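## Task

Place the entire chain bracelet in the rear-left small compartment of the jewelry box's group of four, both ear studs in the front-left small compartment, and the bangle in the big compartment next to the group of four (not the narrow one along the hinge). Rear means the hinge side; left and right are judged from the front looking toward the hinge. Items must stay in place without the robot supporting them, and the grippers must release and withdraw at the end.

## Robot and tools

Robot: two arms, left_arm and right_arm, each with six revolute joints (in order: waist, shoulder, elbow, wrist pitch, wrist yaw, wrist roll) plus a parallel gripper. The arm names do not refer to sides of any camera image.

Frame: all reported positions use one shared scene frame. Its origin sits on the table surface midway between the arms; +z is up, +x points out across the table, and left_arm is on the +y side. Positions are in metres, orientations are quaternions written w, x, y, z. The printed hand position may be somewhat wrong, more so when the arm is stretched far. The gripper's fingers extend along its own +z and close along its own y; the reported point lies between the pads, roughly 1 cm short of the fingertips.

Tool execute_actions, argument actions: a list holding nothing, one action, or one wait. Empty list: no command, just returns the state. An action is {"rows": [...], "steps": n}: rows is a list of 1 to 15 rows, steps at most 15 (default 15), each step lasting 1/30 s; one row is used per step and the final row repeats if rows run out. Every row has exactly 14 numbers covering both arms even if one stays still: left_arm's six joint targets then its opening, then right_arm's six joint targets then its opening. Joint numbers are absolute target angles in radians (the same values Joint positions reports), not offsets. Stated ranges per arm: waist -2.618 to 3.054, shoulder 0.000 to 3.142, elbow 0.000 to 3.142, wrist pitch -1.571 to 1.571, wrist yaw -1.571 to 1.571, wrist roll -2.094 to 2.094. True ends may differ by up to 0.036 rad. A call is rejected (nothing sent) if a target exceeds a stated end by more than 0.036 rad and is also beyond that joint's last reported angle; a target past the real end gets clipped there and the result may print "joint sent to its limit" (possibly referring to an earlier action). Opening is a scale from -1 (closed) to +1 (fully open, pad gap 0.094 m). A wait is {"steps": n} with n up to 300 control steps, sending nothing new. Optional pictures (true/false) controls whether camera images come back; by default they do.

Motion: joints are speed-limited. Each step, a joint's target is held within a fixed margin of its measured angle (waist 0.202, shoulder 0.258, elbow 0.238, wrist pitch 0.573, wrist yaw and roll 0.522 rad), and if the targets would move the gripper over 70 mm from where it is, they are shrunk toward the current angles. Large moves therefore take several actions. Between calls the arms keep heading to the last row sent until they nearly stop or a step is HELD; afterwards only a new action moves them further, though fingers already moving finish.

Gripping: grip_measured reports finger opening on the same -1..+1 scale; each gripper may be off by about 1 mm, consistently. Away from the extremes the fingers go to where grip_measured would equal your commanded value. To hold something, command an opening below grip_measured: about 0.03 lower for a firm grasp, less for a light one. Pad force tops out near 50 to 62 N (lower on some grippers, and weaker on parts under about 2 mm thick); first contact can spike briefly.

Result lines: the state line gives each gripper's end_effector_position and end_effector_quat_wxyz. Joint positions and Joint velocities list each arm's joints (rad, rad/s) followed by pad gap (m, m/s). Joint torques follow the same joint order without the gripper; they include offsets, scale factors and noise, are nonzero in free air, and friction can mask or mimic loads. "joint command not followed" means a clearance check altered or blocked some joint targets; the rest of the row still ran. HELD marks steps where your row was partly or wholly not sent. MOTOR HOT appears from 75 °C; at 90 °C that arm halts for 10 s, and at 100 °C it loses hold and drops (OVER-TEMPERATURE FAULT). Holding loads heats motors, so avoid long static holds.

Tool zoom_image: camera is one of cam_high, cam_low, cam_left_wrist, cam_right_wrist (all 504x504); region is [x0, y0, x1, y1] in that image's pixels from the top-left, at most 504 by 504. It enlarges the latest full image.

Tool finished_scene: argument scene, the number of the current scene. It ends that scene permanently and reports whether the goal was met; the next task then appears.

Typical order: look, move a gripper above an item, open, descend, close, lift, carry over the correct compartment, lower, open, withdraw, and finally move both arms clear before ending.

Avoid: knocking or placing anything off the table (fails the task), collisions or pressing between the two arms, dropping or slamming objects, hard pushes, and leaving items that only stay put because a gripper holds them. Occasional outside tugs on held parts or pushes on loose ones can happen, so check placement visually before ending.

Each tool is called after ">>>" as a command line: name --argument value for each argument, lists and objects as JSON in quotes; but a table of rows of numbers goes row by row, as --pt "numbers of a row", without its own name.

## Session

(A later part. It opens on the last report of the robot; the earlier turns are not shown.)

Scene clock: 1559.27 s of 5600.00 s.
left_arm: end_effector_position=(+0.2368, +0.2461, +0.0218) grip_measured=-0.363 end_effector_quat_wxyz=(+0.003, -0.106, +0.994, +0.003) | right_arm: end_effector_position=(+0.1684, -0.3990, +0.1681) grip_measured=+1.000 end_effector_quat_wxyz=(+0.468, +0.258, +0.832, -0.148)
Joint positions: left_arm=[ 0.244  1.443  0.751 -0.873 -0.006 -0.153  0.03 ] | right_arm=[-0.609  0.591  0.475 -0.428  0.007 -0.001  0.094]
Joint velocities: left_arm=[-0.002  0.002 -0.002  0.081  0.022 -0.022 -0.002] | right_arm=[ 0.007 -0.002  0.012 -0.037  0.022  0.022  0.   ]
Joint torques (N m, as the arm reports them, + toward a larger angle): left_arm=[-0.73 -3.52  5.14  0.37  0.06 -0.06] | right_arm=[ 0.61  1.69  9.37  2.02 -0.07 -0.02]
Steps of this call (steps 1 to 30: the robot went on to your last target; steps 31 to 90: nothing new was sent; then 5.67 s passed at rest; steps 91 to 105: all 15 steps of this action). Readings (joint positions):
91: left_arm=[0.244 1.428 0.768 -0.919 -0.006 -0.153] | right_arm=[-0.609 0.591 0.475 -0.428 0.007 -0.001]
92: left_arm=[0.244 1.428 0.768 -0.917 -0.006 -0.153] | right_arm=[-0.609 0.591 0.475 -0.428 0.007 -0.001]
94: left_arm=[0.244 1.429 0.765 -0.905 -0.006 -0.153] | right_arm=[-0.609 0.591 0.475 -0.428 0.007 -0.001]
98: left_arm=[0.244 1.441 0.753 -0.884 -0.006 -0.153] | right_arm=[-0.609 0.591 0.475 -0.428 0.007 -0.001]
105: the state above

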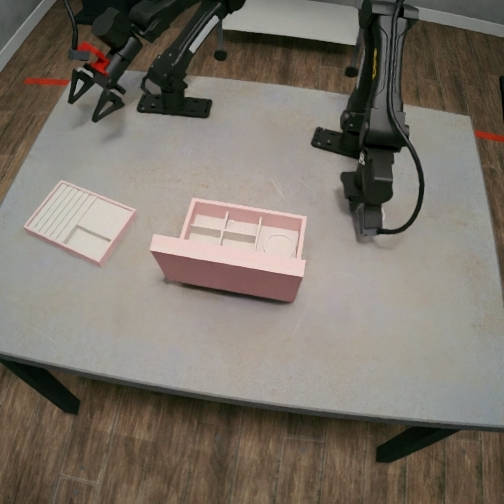

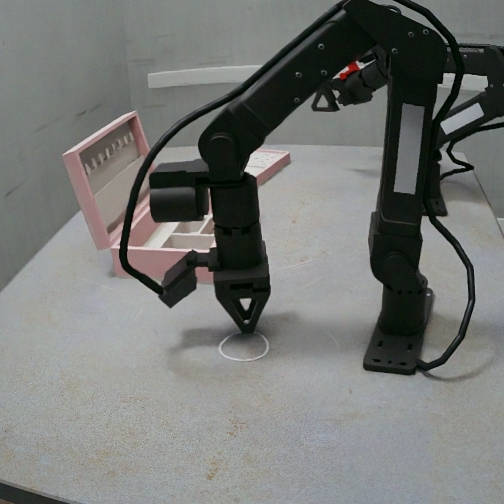

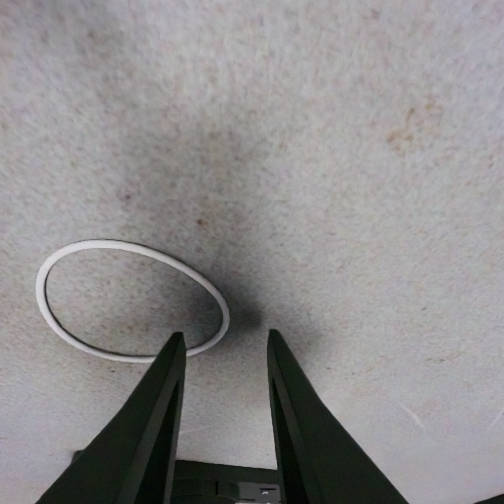

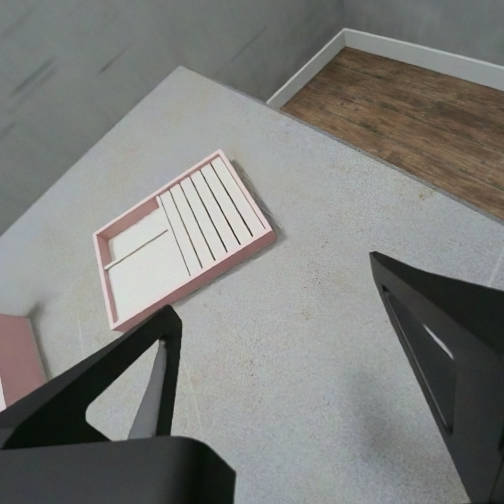

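>>> execute_actions --actions '[{"rows":[[0.236,1.453,0.739,-0.848,0,-0.16,-0.36,-0.6,0.6,0.5,-0.4,0,0,1],[0.236,1.457,0.735,-0.841,0,-0.16,-0.38,-0.6,0.6,0.5,-0.4,0,0,1],[0.236,1.461,0.731,-0.834,0,-0.16,-0.42,-0.6,0.6,0.5,-0.4,0,0,1],[0.236,1.465,0.727,-0.828,0,-0.16,-0.46,-0.6,0.6,0.5,-0.4,0,0,1],[0.236,1.468,0.724,-0.822,0,-0.16,-0.5,-0.6,0.6,0.5,-0.4,0,0,1]],"steps":15}]'

Scene clock: 1573.83 s of 5600.00 s.
left_arm: end_effector_position=(+0.2363, +0.2461, +0.0137) grip_measured=-0.497 end_effector_quat_wxyz=(+0.000, -0.106, +0.994, +0.003) | right_arm: end_effector_position=(+0.1684, -0.3990, +0.1681) grip_measured=+1.000 end_effector_quat_wxyz=(+0.468, +0.258, +0.832, -0.148)
Joint positions: left_arm=[ 0.244  1.462  0.731 -0.839 -0.006 -0.153  0.024] | right_arm=[-0.609  0.591  0.475 -0.428  0.007 -0.001  0.094]
Joint velocities: left_arm=[-0.002  0.002  0.007  0.007  0.066  0.051 -0.001] | right_arm=[-0.007 -0.027 -0.012 -0.095 -0.037 -0.051  0.   ]
Joint torques (N m, as the arm reports them, + toward a larger angle): left_arm=[-0.73 -3.54  5.13  0.39  0.07 -0.06] | right_arm=[ 0.62  1.69  9.37  2.02 -0.06 -0.01]
Steps of this call (steps 1 to 15: the robot went on to your last target; steps 16 to 90: nothing new was sent; then 11.07 s passed at rest; steps 91 to 105: all 15 steps of this action). Readings (joint positions):
91: left_arm=[0.244 1.443 0.751 -0.870 -0.006 -0.153] | right_arm=[-0.609 0.591 0.475 -0.428 0.007 -0.001]
92: left_arm=[0.244 1.443 0.751 -0.868 -0.006 -0.153] | right_arm=[-0.609 0.591 0.475 -0.428 0.007 -0.001]
94: left_arm=[0.244 1.446 0.748 -0.859 -0.006 -0.153] | right_arm=[-0.609 0.591 0.475 -0.428 0.007 -0.001]
98: left_arm=[0.244 1.460 0.734 -0.845 -0.006 -0.153] | right_arm=[-0.609 0.591 0.475 -0.428 0.007 -0.001]
105: the state above

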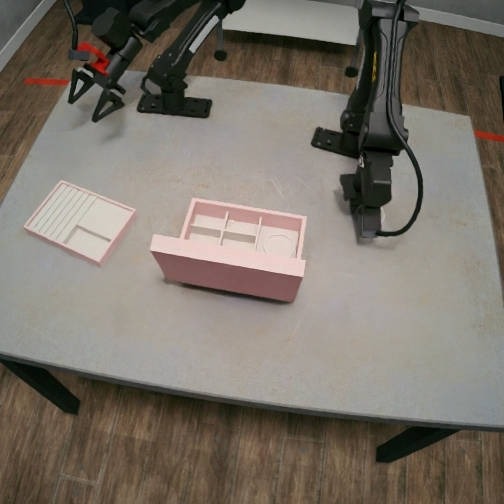

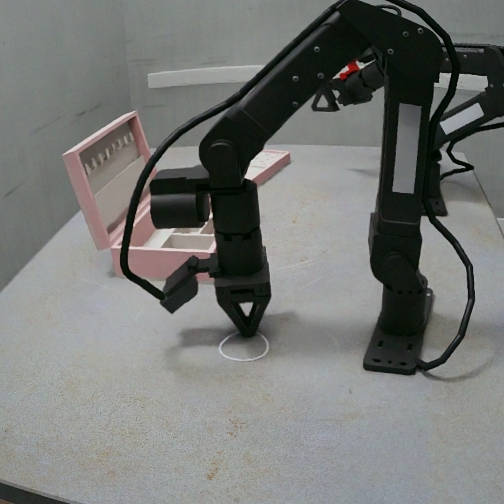

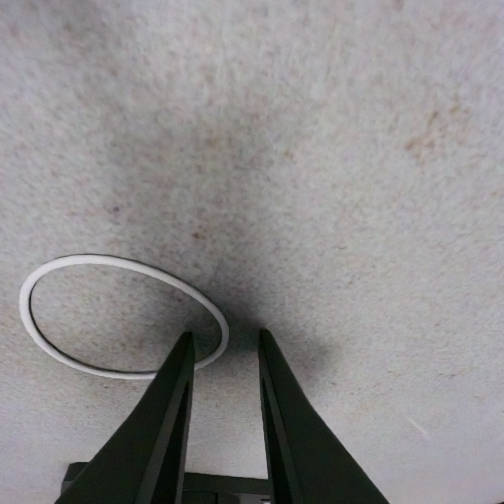

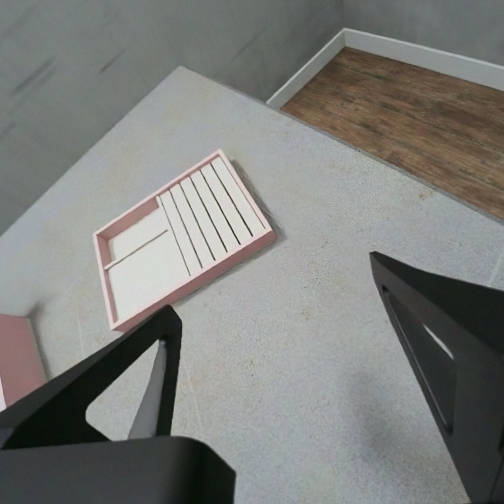

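>>> execute_actions --actions '[{"rows":[[0.236,1.472,0.721,-0.822,0,-0.16,-0.55,-0.6,0.6,0.5,-0.4,0,0,1],[0.236,1.475,0.719,-0.822,0,-0.16,-0.6,-0.6,0.6,0.5,-0.4,0,0,1],[0.236,1.477,0.717,-0.822,0,-0.16,-0.65,-0.6,0.6,0.5,-0.4,0,0,1],[0.236,1.477,0.717,-0.822,0,-0.16,-0.7,-0.6,0.6,0.5,-0.4,0,0,1],[0.236,1.477,0.717,-0.822,0,-0.16,-0.75,-0.6,0.6,0.5,-0.4,0,0,1],[0.236,1.477,0.717,-0.822,0,-0.16,-0.8,-0.6,0.6,0.5,-0.4,0,0,1],[0.236,1.477,0.717,-0.822,0,-0.16,-0.84,-0.6,0.6,0.5,-0.4,0,0,1],[0.236,1.477,0.717,-0.822,0,-0.16,-0.87,-0.6,0.6,0.5,-0.4,0,0,1],[0.236,1.477,0.717,-0.822,0,-0.16,-0.9,-0.6,0.6,0.5,-0.4,0,0,1],[0.236,1.477,0.717,-0.822,0,-0.16,-0.92,-0.6,0.6,0.5,-0.4,0,0,1],[0.236,1.477,0.717,-0.822,0,-0.16,-0.94,-0.6,0.6,0.5,-0.4,0,0,1],[0.236,1.477,0.717,-0.822,0,-0.16,-0.96,-0.6,0.6,0.5,-0.4,0,0,1],[0.236,1.477,0.717,-0.822,0,-0.16,-0.98,-0.6,0.6,0.5,-0.4,0,0,1]],"steps":15}]'

Scene clock: 1591.83 s of 5600.00 s.
left_arm: end_effector_position=(+0.2370, +0.2462, +0.0137) grip_measured=-0.974 end_effector_quat_wxyz=(+0.002, -0.106, +0.994, +0.003) | right_arm: end_effector_position=(+0.1684, -0.3990, +0.1681) grip_measured=+1.000 end_effector_quat_wxyz=(+0.468, +0.258, +0.832, -0.148)
Joint positions: left_arm=[ 0.244  1.462  0.731 -0.837 -0.006 -0.153  0.001] | right_arm=[-0.609  0.591  0.475 -0.428  0.007 -0.001  0.094]
Joint velocities: left_arm=[-0.002 -0.017  0.002  0.037  0.022 -0.037 -0.001] | right_arm=[ 0.012 -0.012  0.007  0.022 -0.022 -0.007  0.   ]
Joint torques (N m, as the arm reports them, + toward a larger angle): left_arm=[-0.73 -2.88  4.57  0.39  0.06 -0.06] | right_arm=[ 0.6   1.68  9.37  2.02 -0.07 -0.02]
Steps of this call (steps 1 to 15: the robot went on to your last target; steps 16 to 90: nothing new was sent; then 14.50 s passed at rest; steps 91 to 105: all 15 steps of this action). Readings (joint positions):
91: left_arm=[0.244 1.462 0.731 -0.837 -0.006 -0.153] | right_arm=[-0.609 0.591 0.475 -0.428 0.007 -0.001]
92: left_arm=[0.244 1.462 0.731 -0.837 -0.006 -0.153] | right_arm=[-0.609 0.591 0.475 -0.428 0.007 -0.001]
94: left_arm=[0.244 1.462 0.731 -0.837 -0.006 -0.153] | right_arm=[-0.609 0.591 0.475 -0.428 0.007 -0.001]
98: left_arm=[0.244 1.462 0.731 -0.837 -0.006 -0.153] | right_arm=[-0.609 0.591 0.475 -0.428 0.007 -0.001]
105: the state above

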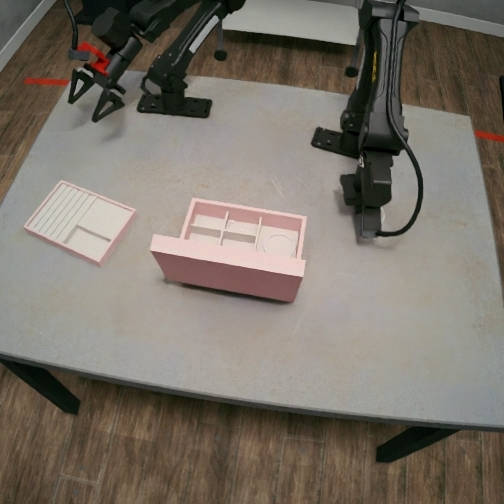

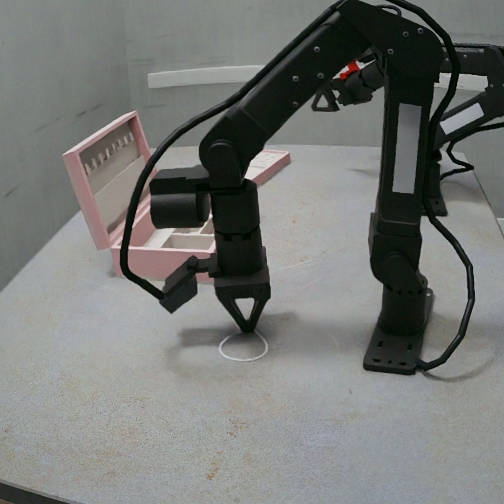

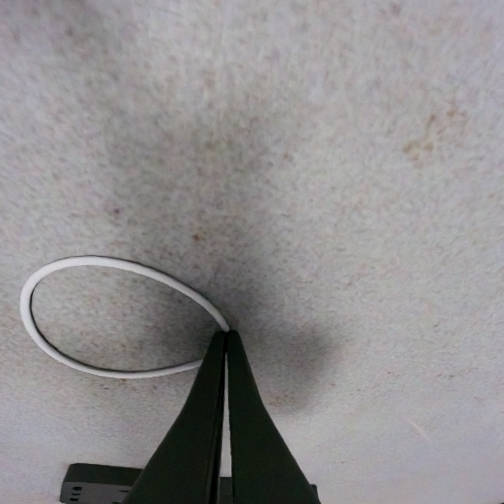

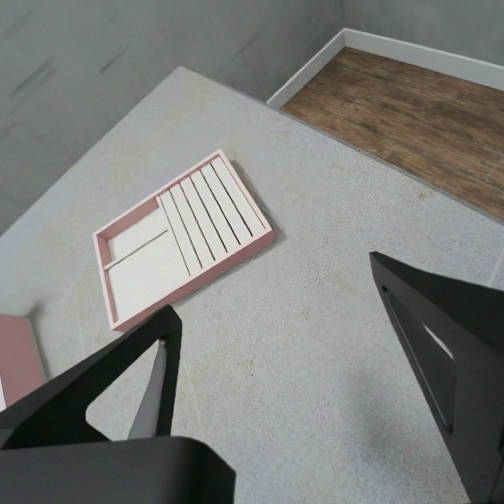

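>>> execute_actions --actions '[{"rows":[[0.24,1.465,0.73,-0.83,0,-0.155,-0.99,-0.6,0.6,0.5,-0.4,0,0,1],[0.24,1.463,0.731,-0.835,0,-0.155,-1.0,-0.6,0.6,0.5,-0.4,0,0,1],[0.24,1.463,0.731,-0.835,0,-0.155,-1.0,-0.6,0.6,0.5,-0.4,0,0,1],[0.24,1.463,0.731,-0.835,0,-0.155,-1.0,-0.6,0.6,0.5,-0.4,0,0,1],[0.24,1.455,0.74,-0.85,0,-0.155,-1.0,-0.6,0.6,0.5,-0.4,0,0,1],[0.24,1.445,0.75,-0.865,0,-0.155,-1.0,-0.6,0.6,0.5,-0.4,0,0,1],[0.24,1.435,0.76,-0.885,0,-0.155,-1.0,-0.6,0.6,0.5,-0.4,0,0,1],[0.24,1.425,0.77,-0.905,0,-0.155,-1.0,-0.6,0.6,0.5,-0.4,0,0,1],[0.24,1.415,0.78,-0.925,0,-0.155,-1.0,-0.6,0.6,0.5,-0.4,0,0,1],[0.24,1.405,0.79,-0.945,0,-0.155,-1.0,-0.6,0.6,0.5,-0.4,0,0,1],[0.24,1.395,0.8,-0.965,0,-0.155,-1.0,-0.6,0.6,0.5,-0.4,0,0,1],[0.24,1.385,0.81,-0.985,0,-0.155,-1.0,-0.6,0.6,0.5,-0.4,0,0,1],[0.24,1.375,0.82,-1.005,0,-0.155,-1.0,-0.6,0.6,0.5,-0.4,0,0,1],[0.24,1.365,0.83,-1.025,0,-0.155,-1.0,-0.6,0.6,0.5,-0.4,0,0,1],[0.24,1.355,0.84,-1.045,0,-0.155,-1.0,-0.6,0.6,0.5,-0.4,0,0,1]],"steps":15}]'

Scene clock: 1603.73 s of 5600.00 s.
left_arm: end_effector_position=(+0.2353, +0.2461, +0.0426) grip_measured=-0.995 end_effector_quat_wxyz=(+0.006, -0.106, +0.994, +0.003) | right_arm: end_effector_position=(+0.1684, -0.3990, +0.1681) grip_measured=+1.000 end_effector_quat_wxyz=(+0.468, +0.258, +0.832, -0.148)
Joint positions: left_arm=[ 0.244  1.394  0.799 -0.965 -0.006 -0.153  0.   ] | right_arm=[-0.609  0.591  0.475 -0.428  0.007 -0.001  0.094]
Joint velocities: left_arm=[ 0.012 -0.33   0.32  -0.535  0.037  0.022  0.001] | right_arm=[-0.002 -0.012 -0.007  0.022  0.022 -0.051  0.   ]
Joint torques (N m, as the arm reports them, + toward a larger angle): left_arm=[-0.38 -5.07  7.74  0.26  0.06 -0.02] | right_arm=[ 0.59  1.68  9.37  2.02 -0.07 -0.02]
Steps of this call (steps 1 to 15: the robot went on to your last target; steps 16 to 90: nothing new was sent; then 8.40 s passed at rest; steps 91 to 105: all 15 steps of this action). Readings (joint positions):
91: left_arm=[0.244 1.462 0.731 -0.837 -0.006 -0.153] | right_arm=[-0.609 0.591 0.475 -0.428 0.007 -0.001]
92: left_arm=[0.244 1.462 0.731 -0.837 -0.006 -0.153] | right_arm=[-0.609 0.591 0.475 -0.428 0.007 -0.001]
94: left_arm=[0.244 1.462 0.731 -0.837 -0.006 -0.153] | right_arm=[-0.609 0.591 0.475 -0.428 0.007 -0.001]
98: left_arm=[0.244 1.459 0.737 -0.855 -0.006 -0.153] | right_arm=[-0.609 0.591 0.475 -0.428 0.007 -0.001]
105: the state above

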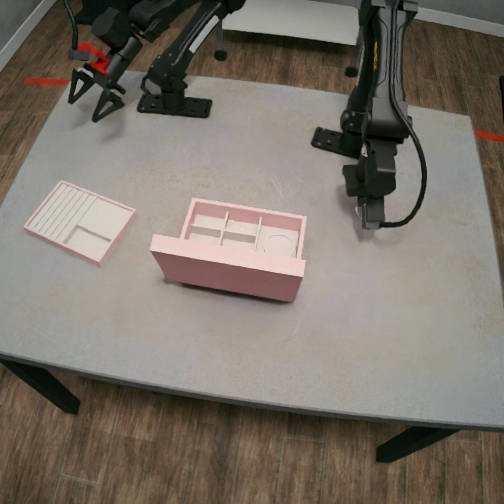

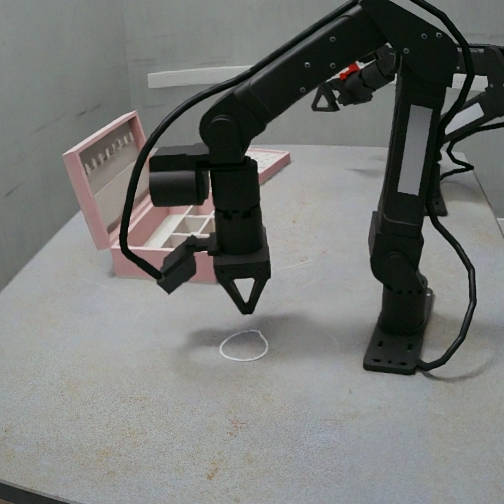

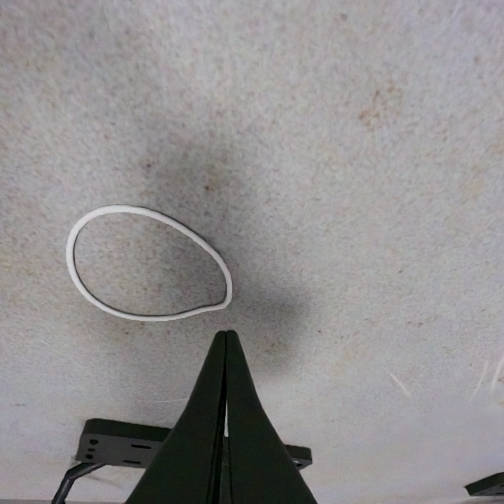

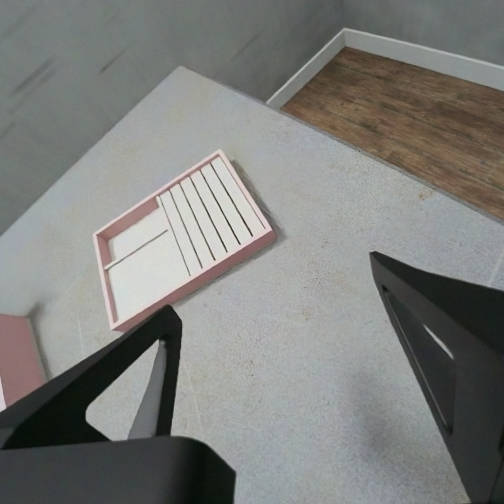

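>>> execute_actions --actions '[{"rows":[[0.25,1.365,0.83,-1.03,0,-0.2,-0.9,-0.6,0.6,0.5,-0.4,0,0,1],[0.26,1.375,0.828,-1.01,0,-0.26,-0.8,-0.6,0.6,0.5,-0.4,0,0,1],[0.27,1.385,0.824,-0.99,0,-0.32,-0.7,-0.6,0.6,0.5,-0.4,0,0,1],[0.278,1.395,0.82,-0.975,0,-0.38,-0.6,-0.6,0.6,0.5,-0.4,0,0,1],[0.278,1.405,0.815,-0.96,0,-0.44,-0.5,-0.6,0.6,0.5,-0.4,0,0,1],[0.278,1.415,0.81,-0.945,0,-0.5,-0.5,-0.6,0.6,0.5,-0.4,0,0,1],[0.278,1.425,0.806,-0.93,0,-0.55,-0.5,-0.6,0.6,0.5,-0.4,0,0,1],[0.278,1.435,0.802,-0.92,0,-0.575,-0.5,-0.6,0.6,0.5,-0.4,0,0,1],[0.278,1.445,0.798,-0.91,0,-0.58,-0.5,-0.6,0.6,0.5,-0.4,0,0,1],[0.278,1.455,0.795,-0.9,0,-0.58,-0.5,-0.6,0.6,0.5,-0.4,0,0,1]],"steps":15}]'

Scene clock: 1666.43 s of 5600.00 s.
left_arm: end_effector_position=(+0.2393, +0.2516, +0.0313) grip_measured=-0.503 end_effector_quat_wxyz=(-0.005, -0.306, +0.952, +0.003) | right_arm: end_effector_position=(+0.1684, -0.3990, +0.1681) grip_measured=+1.000 end_effector_quat_wxyz=(+0.468, +0.258, +0.832, -0.148)
Joint positions: left_arm=[ 0.271  1.453  0.8   -0.929 -0.003 -0.536  0.023] | right_arm=[-0.609  0.591  0.475 -0.428  0.007 -0.001  0.094]
Joint velocities: left_arm=[ 0.007  0.017 -0.012  0.066 -0.007 -0.256 -0.002] | right_arm=[ 0.002 -0.017 -0.002  0.022  0.007 -0.051  0.   ]
Joint torques (N m, as the arm reports them, + toward a larger angle): left_arm=[ 0.6  -4.04  5.44  0.42  0.03 -0.06] | right_arm=[ 0.62  1.68  9.37  2.02 -0.07 -0.02]
Steps of this call (steps 1 to 30: the robot went on to your last target; steps 31 to 90: nothing new was sent; then 59.20 s passed at rest; steps 91 to 105: all 15 steps of this action). Readings (joint positions):
91: left_arm=[0.244 1.369 0.823 -1.041 -0.006 -0.159] | right_arm=[-0.609 0.591 0.475 -0.428 0.007 -0.001]
92: left_arm=[0.245 1.369 0.823 -1.040 -0.005 -0.174] | right_arm=[-0.609 0.591 0.475 -0.428 0.007 -0.001]
94: left_arm=[0.254 1.373 0.823 -1.029 -0.004 -0.229] | right_arm=[-0.609 0.591 0.475 -0.428 0.007 -0.001]
98: left_arm=[0.271 1.408 0.822 -0.984 -0.003 -0.395] | right_arm=[-0.609 0.591 0.475 -0.428 0.007 -0.001]
105: the state above

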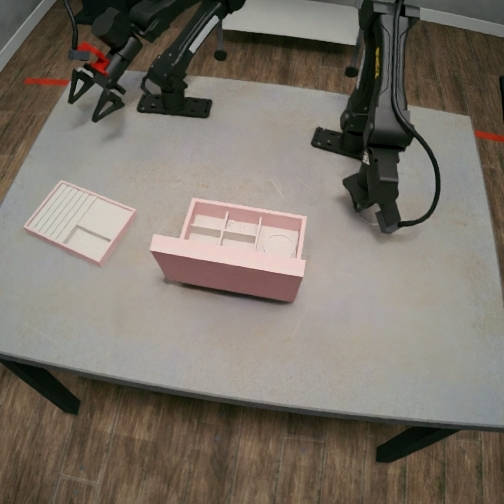

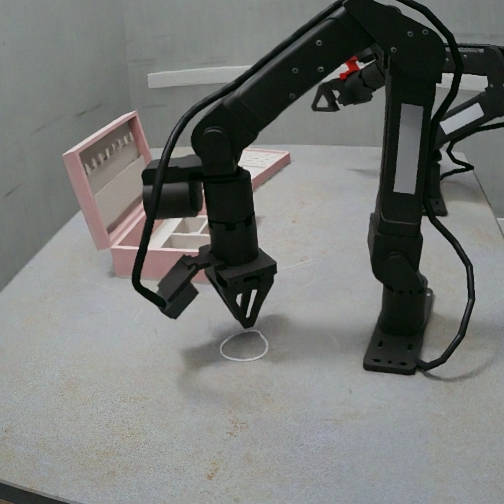

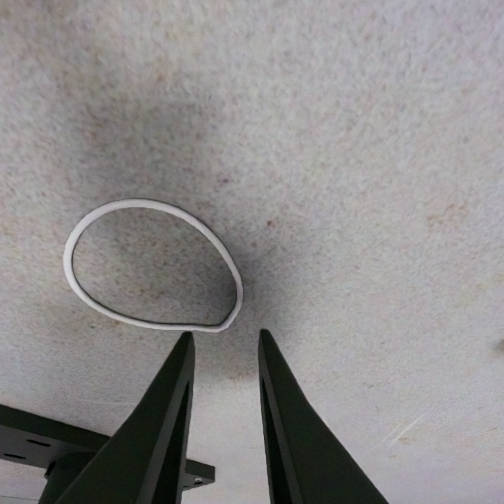

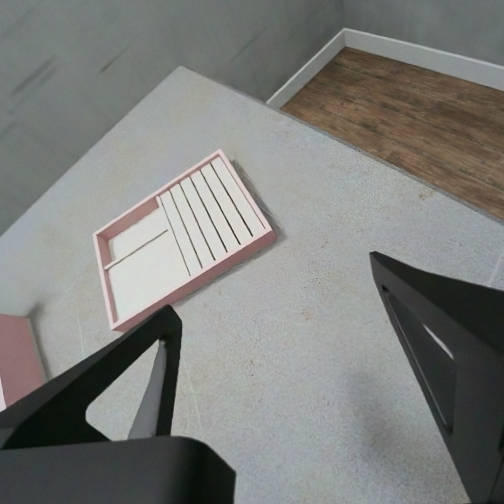

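>>> execute_actions --actions '[{"rows":[[0.27,1.462,0.795,-0.895,0,-0.58,-0.5,-0.6,0.6,0.5,-0.4,0,0,1],[0.266,1.469,0.795,-0.888,0,-0.58,-0.5,-0.6,0.6,0.5,-0.4,0,0,1],[0.262,1.476,0.793,-0.88,0,-0.58,-0.5,-0.6,0.6,0.5,-0.4,0,0,1],[0.26,1.483,0.791,-0.872,0,-0.58,-0.5,-0.6,0.6,0.5,-0.4,0,0,1],[0.26,1.49,0.789,-0.865,0,-0.58,-0.5,-0.6,0.6,0.5,-0.4,0,0,1]],"steps":15}]'

Scene clock: 1684.37 s of 5600.00 s.
left_arm: end_effector_position=(+0.2484, +0.2521, +0.0247) grip_measured=-0.503 end_effector_quat_wxyz=(+0.003, -0.324, +0.946, +0.000) | right_arm: end_effector_position=(+0.1684, -0.3990, +0.1681) grip_measured=+1.000 end_effector_quat_wxyz=(+0.468, +0.258, +0.832, -0.148)
Joint positions: left_arm=[ 0.271  1.485  0.8   -0.88  -0.002 -0.573  0.023] | right_arm=[-0.609  0.591  0.475 -0.428  0.007 -0.001  0.094]
Joint velocities: left_arm=[ 0.002 -0.017 -0.007  0.022  0.037 -0.007  0.002] | right_arm=[ 0.007  0.002  0.007  0.007 -0.081 -0.022  0.   ]
Joint torques (N m, as the arm reports them, + toward a larger angle): left_arm=[-0.97 -3.96  4.95  0.41  0.03 -0.06] | right_arm=[ 0.61  1.69  9.37  2.02 -0.06 -0.02]
Steps of this call (steps 1 to 30: the robot went on to your last target; steps 31 to 90: nothing new was sent; then 14.43 s passed at rest; steps 91 to 105: all 15 steps of this action). Readings (joint positions):
91: left_arm=[0.271 1.453 0.800 -0.913 -0.002 -0.573] | right_arm=[-0.609 0.591 0.475 -0.428 0.007 -0.001]
92: left_arm=[0.271 1.454 0.800 -0.912 -0.002 -0.573] | right_arm=[-0.609 0.591 0.475 -0.428 0.007 -0.001]
94: left_arm=[0.271 1.461 0.800 -0.905 -0.002 -0.573] | right_arm=[-0.609 0.591 0.475 -0.428 0.007 -0.001]
98: left_arm=[0.271 1.483 0.800 -0.889 -0.002 -0.573] | right_arm=[-0.609 0.591 0.475 -0.428 0.007 -0.001]
105: the state above

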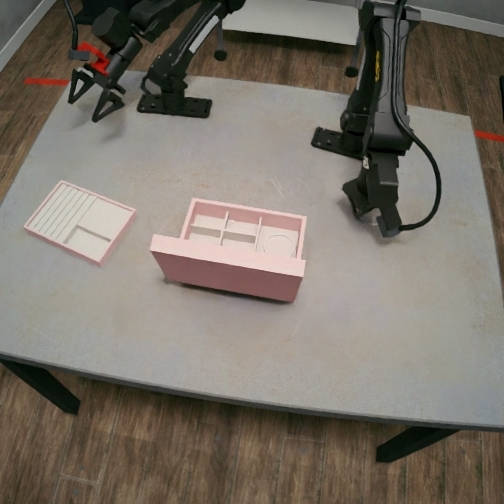

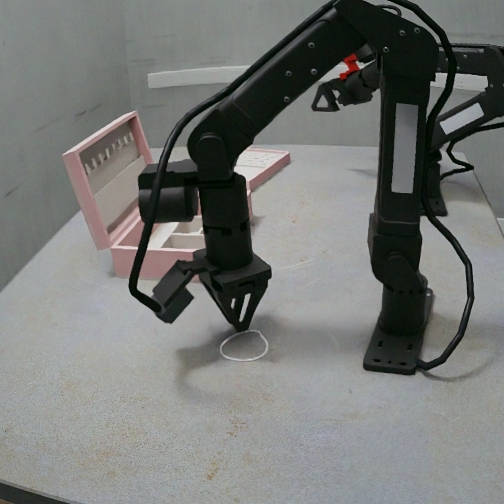

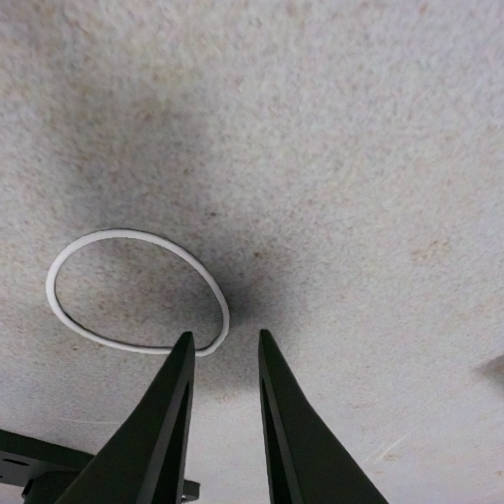

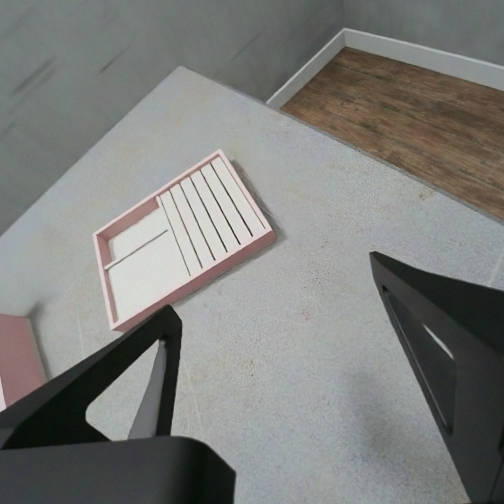

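>>> execute_actions --actions '[{"rows":[[0.266,1.493,0.785,-0.86,0,-0.58,-0.5,-0.6,0.6,0.5,-0.4,0,0,1],[0.266,1.497,0.78,-0.853,0,-0.58,-0.5,-0.6,0.6,0.5,-0.4,0,0,1],[0.266,1.501,0.775,-0.846,0,-0.58,-0.5,-0.6,0.6,0.5,-0.4,0,0,1],[0.266,1.505,0.77,-0.839,0,-0.58,-0.5,-0.6,0.6,0.5,-0.4,0,0,1],[0.266,1.509,0.765,-0.832,0,-0.58,-0.5,-0.6,0.6,0.5,-0.4,0,0,1],[0.266,1.513,0.76,-0.825,0,-0.58,-0.5,-0.6,0.6,0.5,-0.4,0,0,1],[0.266,1.516,0.756,-0.82,0,-0.58,-0.5,-0.6,0.6,0.5,-0.4,0,0,1]],"steps":15}]'

Scene clock: 1700.57 s of 5600.00 s.
left_arm: end_effector_position=(+0.2446, +0.2517, +0.0133) grip_measured=-0.503 end_effector_quat_wxyz=(-0.004, -0.324, +0.946, +0.001) | right_arm: end_effector_position=(+0.1684, -0.3990, +0.1681) grip_measured=+1.000 end_effector_quat_wxyz=(+0.468, +0.258, +0.832, -0.148)
Joint positions: left_arm=[ 0.271  1.506  0.769 -0.841 -0.001 -0.574  0.023] | right_arm=[-0.609  0.591  0.475 -0.428  0.007 -0.001  0.094]
Joint velocities: left_arm=[ 0.002 -0.002 -0.002  0.022  0.051 -0.095  0.   ] | right_arm=[ 0.002  0.007 -0.002 -0.081 -0.095  0.066  0.   ]
Joint torques (N m, as the arm reports them, + toward a larger angle): left_arm=[-0.46 -3.65  4.67  0.42  0.02 -0.06] | right_arm=[ 0.61  1.69  9.36  2.02 -0.07 -0.02]
Steps of this call (steps 1 to 15: the robot went on to your last target; steps 16 to 90: nothing new was sent; then 12.70 s passed at rest; steps 91 to 105: all 15 steps of this action). Readings (joint positions):
91: left_arm=[0.271 1.485 0.800 -0.878 -0.002 -0.573] | right_arm=[-0.609 0.591 0.475 -0.428 0.007 -0.001]
92: left_arm=[0.271 1.485 0.799 -0.876 -0.002 -0.573] | right_arm=[-0.609 0.591 0.475 -0.428 0.007 -0.001]
94: left_arm=[0.271 1.486 0.792 -0.866 -0.002 -0.573] | right_arm=[-0.609 0.591 0.475 -0.428 0.007 -0.001]
98: left_arm=[0.271 1.504 0.771 -0.848 -0.002 -0.573] | right_arm=[-0.609 0.591 0.475 -0.428 0.007 -0.001]
105: the state above

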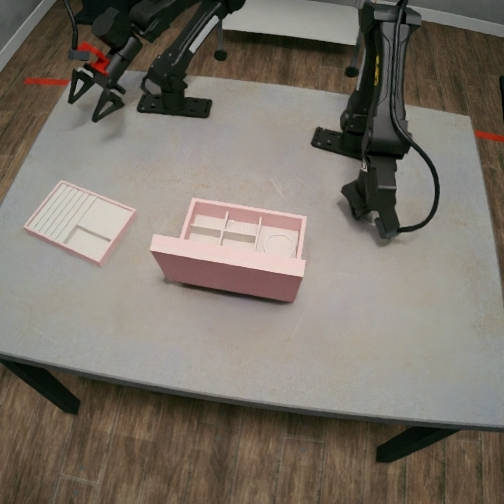

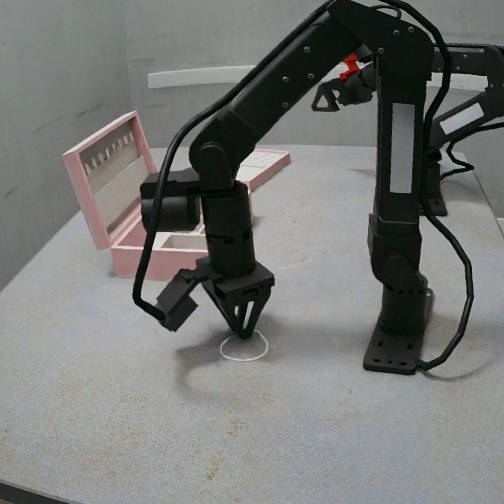

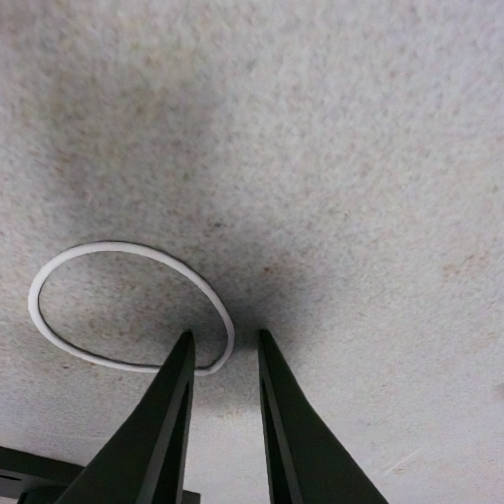

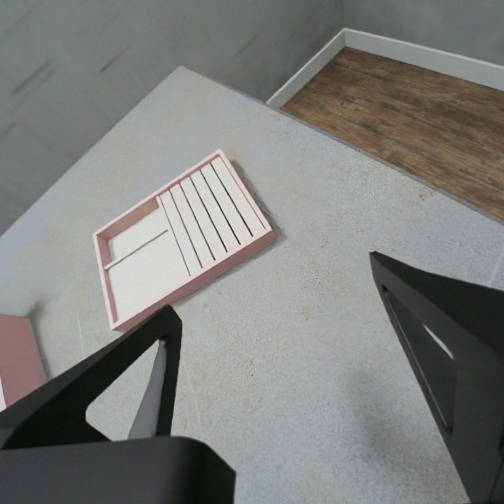

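>>> execute_actions --actions '[{"rows":[[0.266,1.516,0.756,-0.83,0,-0.58,-0.56,-0.6,0.6,0.5,-0.4,0,0,1],[0.266,1.516,0.756,-0.83,0,-0.58,-0.62,-0.6,0.6,0.5,-0.4,0,0,1],[0.266,1.516,0.756,-0.83,0,-0.58,-0.68,-0.6,0.6,0.5,-0.4,0,0,1],[0.266,1.516,0.756,-0.83,0,-0.58,-0.74,-0.6,0.6,0.5,-0.4,0,0,1],[0.266,1.516,0.756,-0.83,0,-0.58,-0.8,-0.6,0.6,0.5,-0.4,0,0,1],[0.266,1.516,0.756,-0.83,0,-0.58,-0.84,-0.6,0.6,0.5,-0.4,0,0,1],[0.266,1.516,0.756,-0.83,0,-0.58,-0.87,-0.6,0.6,0.5,-0.4,0,0,1],[0.266,1.516,0.756,-0.83,0,-0.58,-0.9,-0.6,0.6,0.5,-0.4,0,0,1],[0.266,1.516,0.756,-0.83,0,-0.58,-0.92,-0.6,0.6,0.5,-0.4,0,0,1],[0.266,1.516,0.756,-0.83,0,-0.58,-0.935,-0.6,0.6,0.5,-0.4,0,0,1],[0.266,1.516,0.756,-0.83,0,-0.58,-0.95,-0.6,0.6,0.5,-0.4,0,0,1],[0.266,1.516,0.756,-0.83,0,-0.58,-0.96,-0.6,0.6,0.5,-0.4,0,0,1]],"steps":15}]'

>>> zoom_image --camera "cam_left_wrist" --region '[160, 280, 300, 420]'

Scene clock: 1715.87 s of 5600.00 s.
left_arm: end_effector_position=(+0.2455, +0.2509, +0.0133) grip_measured=-0.956 end_effector_quat_wxyz=(-0.003, -0.324, +0.946, -0.001) | right_arm: end_effector_position=(+0.1684, -0.3990, +0.1681) grip_measured=+1.000 end_effector_quat_wxyz=(+0.468, +0.258, +0.832, -0.148)
Joint positions: left_arm=[ 0.271  1.506  0.769 -0.838  0.004 -0.574  0.002] | right_arm=[-0.609  0.591  0.475 -0.428  0.007 -0.001  0.094]
Joint velocities: left_arm=[-0.022 -0.022 -0.007 -0.037 -0.022 -0.022  0.002] | right_arm=[-0.007 -0.007 -0.012 -0.037  0.007 -0.051  0.   ]
Joint torques (N m, as the arm reports them, + toward a larger angle): left_arm=[-0.45 -3.64  4.65  0.32 -0.03 -0.05] | right_arm=[ 0.6   1.69  9.38  2.02 -0.08 -0.02]
Steps of this call (steps 1 to 15: the robot went on to your last target; steps 16 to 90: nothing new was sent; then 11.80 s passed at rest; steps 91 to 105: all 15 steps of this action). Readings (joint positions):
91: left_arm=[0.271 1.506 0.769 -0.841 0.000 -0.574] | right_arm=[-0.609 0.591 0.475 -0.428 0.007 -0.001]
92: left_arm=[0.271 1.506 0.769 -0.839 0.003 -0.574] | right_arm=[-0.609 0.591 0.475 -0.428 0.007 -0.001]
94: left_arm=[0.271 1.506 0.769 -0.838 0.004 -0.574] | right_arm=[-0.609 0.591 0.475 -0.428 0.007 -0.001]
98: left_arm=[0.271 1.506 0.769 -0.838 0.004 -0.574] | right_arm=[-0.609 0.591 0.475 -0.428 0.007 -0.001]
105: the state above

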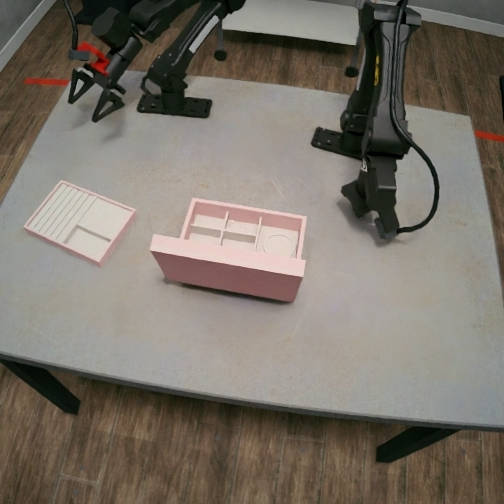

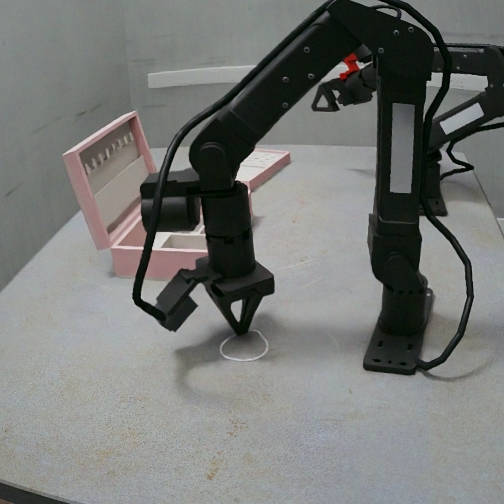

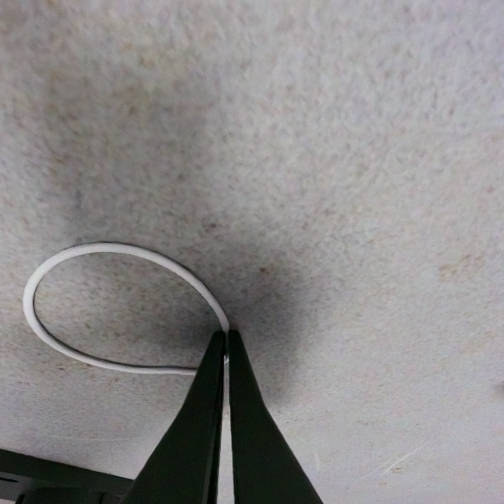

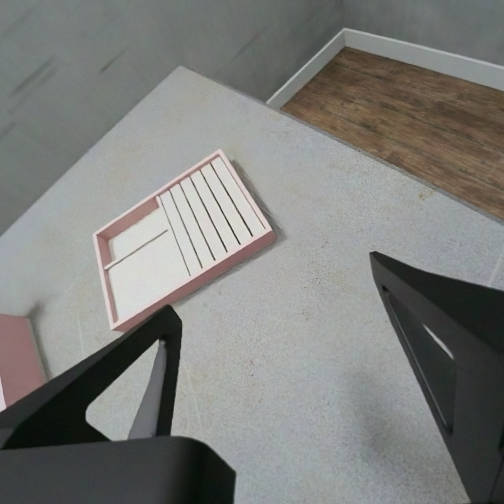

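Region (160, 280, 300, 420) of cam_left_wrist's 504x504 image, scaled by 3.600, with more detail than that image has.

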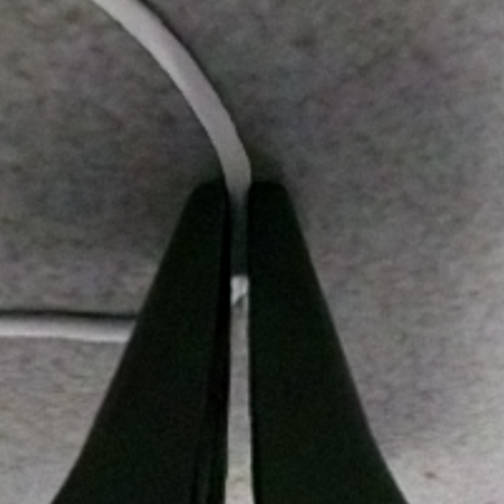

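>>> execute_actions --actions '[{"rows":[[0.266,1.516,0.756,-0.83,0,-0.58,-0.968,-0.6,0.6,0.5,-0.4,0,0,1],[0.266,1.516,0.756,-0.83,0,-0.58,-0.975,-0.6,0.6,0.5,-0.4,0,0,1]],"steps":8}]' --pictures false

>>> execute_actions --actions '[{"rows":[[0.266,1.516,0.756,-0.83,0,-0.58,-0.982,-0.6,0.6,0.5,-0.4,0,0,1],[0.266,1.516,0.756,-0.83,0,-0.58,-0.988,-0.6,0.6,0.5,-0.4,0,0,1]],"steps":8}]'

>>> zoom_image --camera "cam_left_wrist" --region '[160, 280, 300, 420]'

Scene clock: 1726.60 s of 5600.00 s.
left_arm: end_effector_position=(+0.2455, +0.2509, +0.0133) grip_measured=-0.969 end_effector_quat_wxyz=(-0.003, -0.324, +0.946, -0.001) | right_arm: end_effector_position=(+0.1684, -0.3990, +0.1681) grip_measured=+1.000 end_effector_quat_wxyz=(+0.468, +0.258, +0.832, -0.148)
Joint positions: left_arm=[ 0.271  1.506  0.769 -0.838  0.004 -0.574  0.001] | right_arm=[-0.609  0.591  0.475 -0.428  0.007 -0.001  0.094]
Joint velocities: left_arm=[-0.017  0.007 -0.002 -0.007  0.037  0.007  0.   ] | right_arm=[-0.012 -0.002  0.012  0.051 -0.022  0.037  0.   ]
Joint torques (N m, as the arm reports them, + toward a larger angle): left_arm=[-0.43 -3.64  4.64  0.32 -0.02 -0.05] | right_arm=[ 0.6   1.69  9.37  2.02 -0.07 -0.02]
Steps of this call (steps 1 to 15: the robot went on to your last target; steps 16 to 90: nothing new was sent; then 7.47 s passed at rest; steps 91 to 98: all 8 steps of this action). Readings (joint positions):
91: left_arm=[0.271 1.506 0.769 -0.838 0.004 -0.574] | right_arm=[-0.609 0.591 0.475 -0.428 0.007 -0.001]
92: left_arm=[0.271 1.506 0.769 -0.838 0.004 -0.574] | right_arm=[-0.609 0.591 0.475 -0.428 0.007 -0.001]
94: left_arm=[0.271 1.506 0.769 -0.838 0.004 -0.574] | right_arm=[-0.609 0.591 0.475 -0.428 0.007 -0.001]
98: the state above

Scene clock: 1726.87 s of 5600.00 s.
left_arm: end_effector_position=(+0.2455, +0.2509, +0.0133) grip_measured=-0.980 end_effector_quat_wxyz=(-0.003, -0.324, +0.946, -0.001) | right_arm: end_effector_position=(+0.1684, -0.3990, +0.1681) grip_measured=+1.000 end_effector_quat_wxyz=(+0.468, +0.258, +0.832, -0.148)
Joint positions: left_arm=[ 0.271  1.506  0.769 -0.838  0.004 -0.574  0.001] | right_arm=[-0.609  0.591  0.475 -0.428  0.007 -0.001  0.094]
Joint velocities: left_arm=[-0.002 -0.007 -0.007  0.022  0.022  0.007 -0.001] | right_arm=[-0.002 -0.007 -0.002 -0.066  0.037 -0.081  0.   ]
Joint torques (N m, as the arm reports them, + toward a larger angle): left_arm=[-0.45 -3.64  4.65  0.32 -0.02 -0.05] | right_arm=[ 0.61  1.7   9.38  2.02 -0.07 -0.02]
Steps of this call (steps 1 to 8: all 8 steps of this action). Readings (joint positions):
1: left_arm=[0.271 1.506 0.769 -0.838 0.004 -0.574] | right_arm=[-0.609 0.591 0.475 -0.428 0.007 -0.001]
2: left_arm=[0.271 1.506 0.769 -0.838 0.004 -0.574] | right_arm=[-0.609 0.591 0.475 -0.428 0.007 -0.001]
4: left_arm=[0.271 1.506 0.769 -0.838 0.004 -0.574] | right_arm=[-0.609 0.591 0.475 -0.428 0.007 -0.001]
8: the state above

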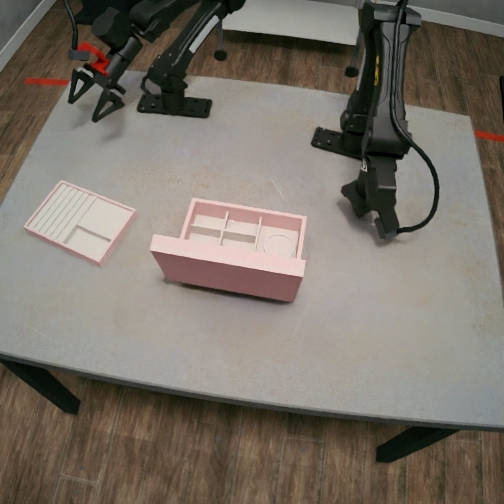

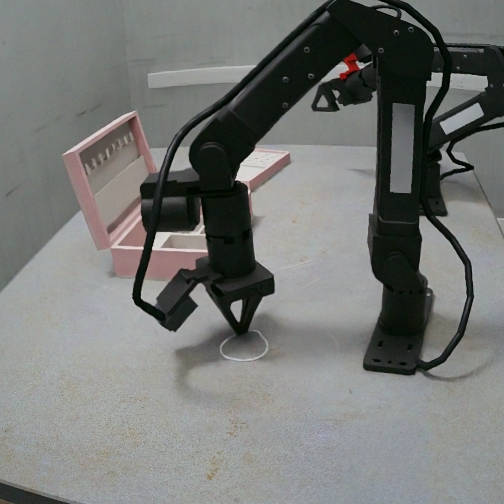

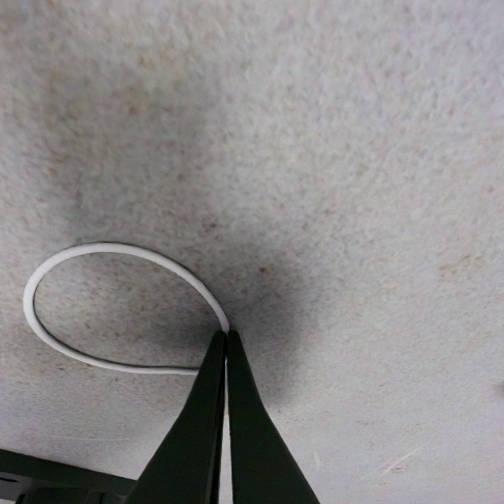

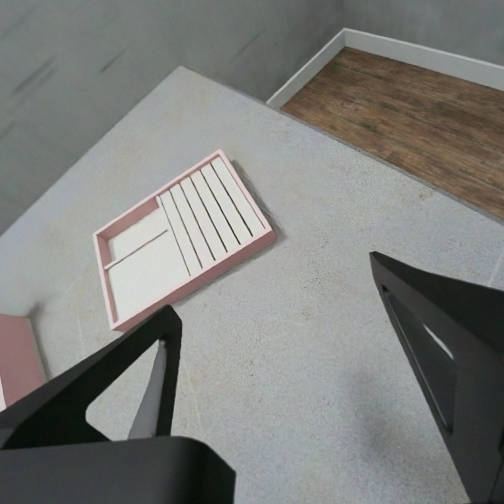

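Region (160, 280, 300, 420) of cam_left_wrist's 504x504 image, scaled by 3.600, with more detail than that image has.

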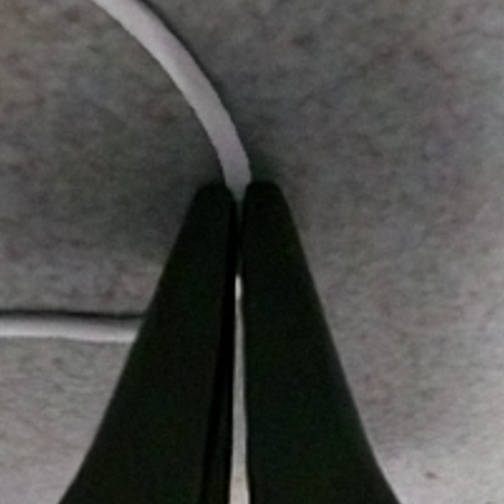

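>>> execute_actions --actions '[{"rows":[[0.268,1.51,0.765,-0.835,0,-0.575,-0.995,-0.6,0.6,0.5,-0.4,0,0,1],[0.268,1.506,0.77,-0.84,0,-0.575,-0.995,-0.6,0.6,0.5,-0.4,0,0,1],[0.268,1.503,0.774,-0.845,0,-0.575,-0.995,-0.6,0.6,0.5,-0.4,0,0,1],[0.268,1.5,0.778,-0.85,0,-0.575,-0.995,-0.6,0.6,0.5,-0.4,0,0,1],[0.268,1.497,0.782,-0.856,0,-0.575,-0.995,-0.6,0.6,0.5,-0.4,0,0,1],[0.268,1.494,0.786,-0.862,0,-0.575,-0.995,-0.6,0.6,0.5,-0.4,0,0,1],[0.268,1.491,0.79,-0.868,0,-0.575,-0.995,-0.6,0.6,0.5,-0.4,0,0,1],[0.268,1.488,0.794,-0.874,0,-0.575,-0.995,-0.6,0.6,0.5,-0.4,0,0,1],[0.268,1.485,0.798,-0.88,0,-0.575,-0.995,-0.6,0.6,0.5,-0.4,0,0,1],[0.268,1.482,0.802,-0.886,0,-0.575,-0.995,-0.6,0.6,0.5,-0.4,0,0,1],[0.268,1.479,0.806,-0.892,0,-0.575,-0.995,-0.6,0.6,0.5,-0.4,0,0,1],[0.268,1.476,0.81,-0.898,0,-0.575,-0.995,-0.6,0.6,0.5,-0.4,0,0,1]],"steps":15}]'

Scene clock: 1747.40 s of 5600.00 s.
left_arm: end_effector_position=(+0.2417, +0.2505, +0.0191) grip_measured=-0.985 end_effector_quat_wxyz=(-0.012, -0.324, +0.946, +0.001) | right_arm: end_effector_position=(+0.1684, -0.3990, +0.1681) grip_measured=+1.000 end_effector_quat_wxyz=(+0.468, +0.258, +0.832, -0.148)
Joint positions: left_arm=[ 0.271  1.497  0.786 -0.883  0.004 -0.574  0.001] | right_arm=[-0.609  0.591  0.475 -0.428  0.007 -0.001  0.094]
Joint velocities: left_arm=[ 0.012 -0.061  0.071 -0.022  0.037 -0.037 -0.001] | right_arm=[-0.012 -0.002 -0.017 -0.037  0.037 -0.095  0.   ]
Joint torques (N m, as the arm reports them, + toward a larger angle): left_arm=[-0.28 -5.58  7.12  0.15 -0.02 -0.01] | right_arm=[ 0.61  1.68  9.36  2.02 -0.07 -0.02]
Steps of this call (steps 1 to 15: the robot went on to your last target; steps 16 to 90: nothing new was sent; then 17.03 s passed at rest; steps 91 to 105: all 15 steps of this action). Readings (joint positions):
91: left_arm=[0.271 1.506 0.769 -0.838 0.004 -0.574] | right_arm=[-0.609 0.591 0.475 -0.428 0.007 -0.001]
92: left_arm=[0.271 1.506 0.769 -0.838 0.004 -0.574] | right_arm=[-0.609 0.591 0.475 -0.428 0.007 -0.001]
94: left_arm=[0.271 1.506 0.769 -0.839 0.004 -0.574] | right_arm=[-0.609 0.591 0.475 -0.428 0.007 -0.001]
98: left_arm=[0.271 1.506 0.769 -0.849 0.004 -0.574] | right_arm=[-0.609 0.591 0.475 -0.428 0.007 -0.001]
105: the state above

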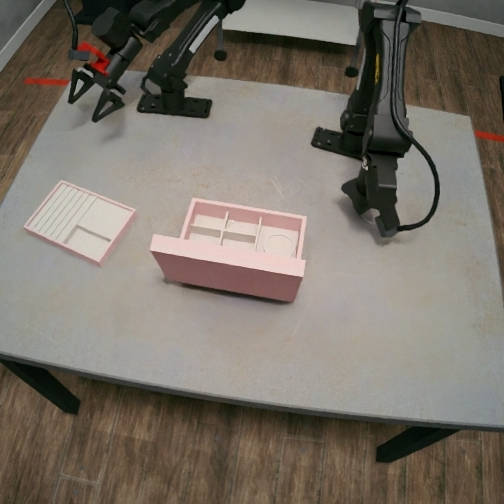

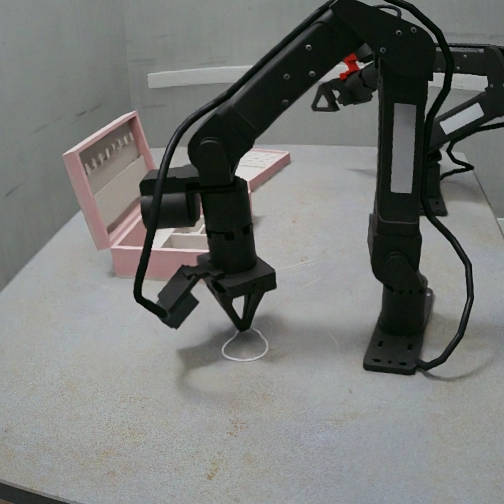

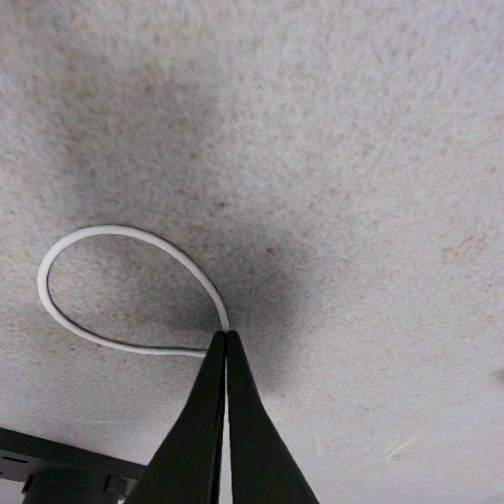

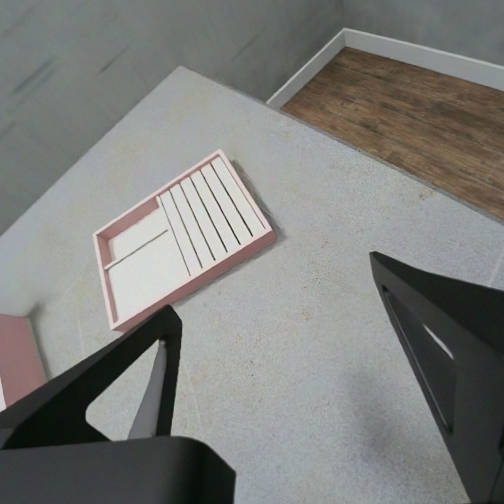

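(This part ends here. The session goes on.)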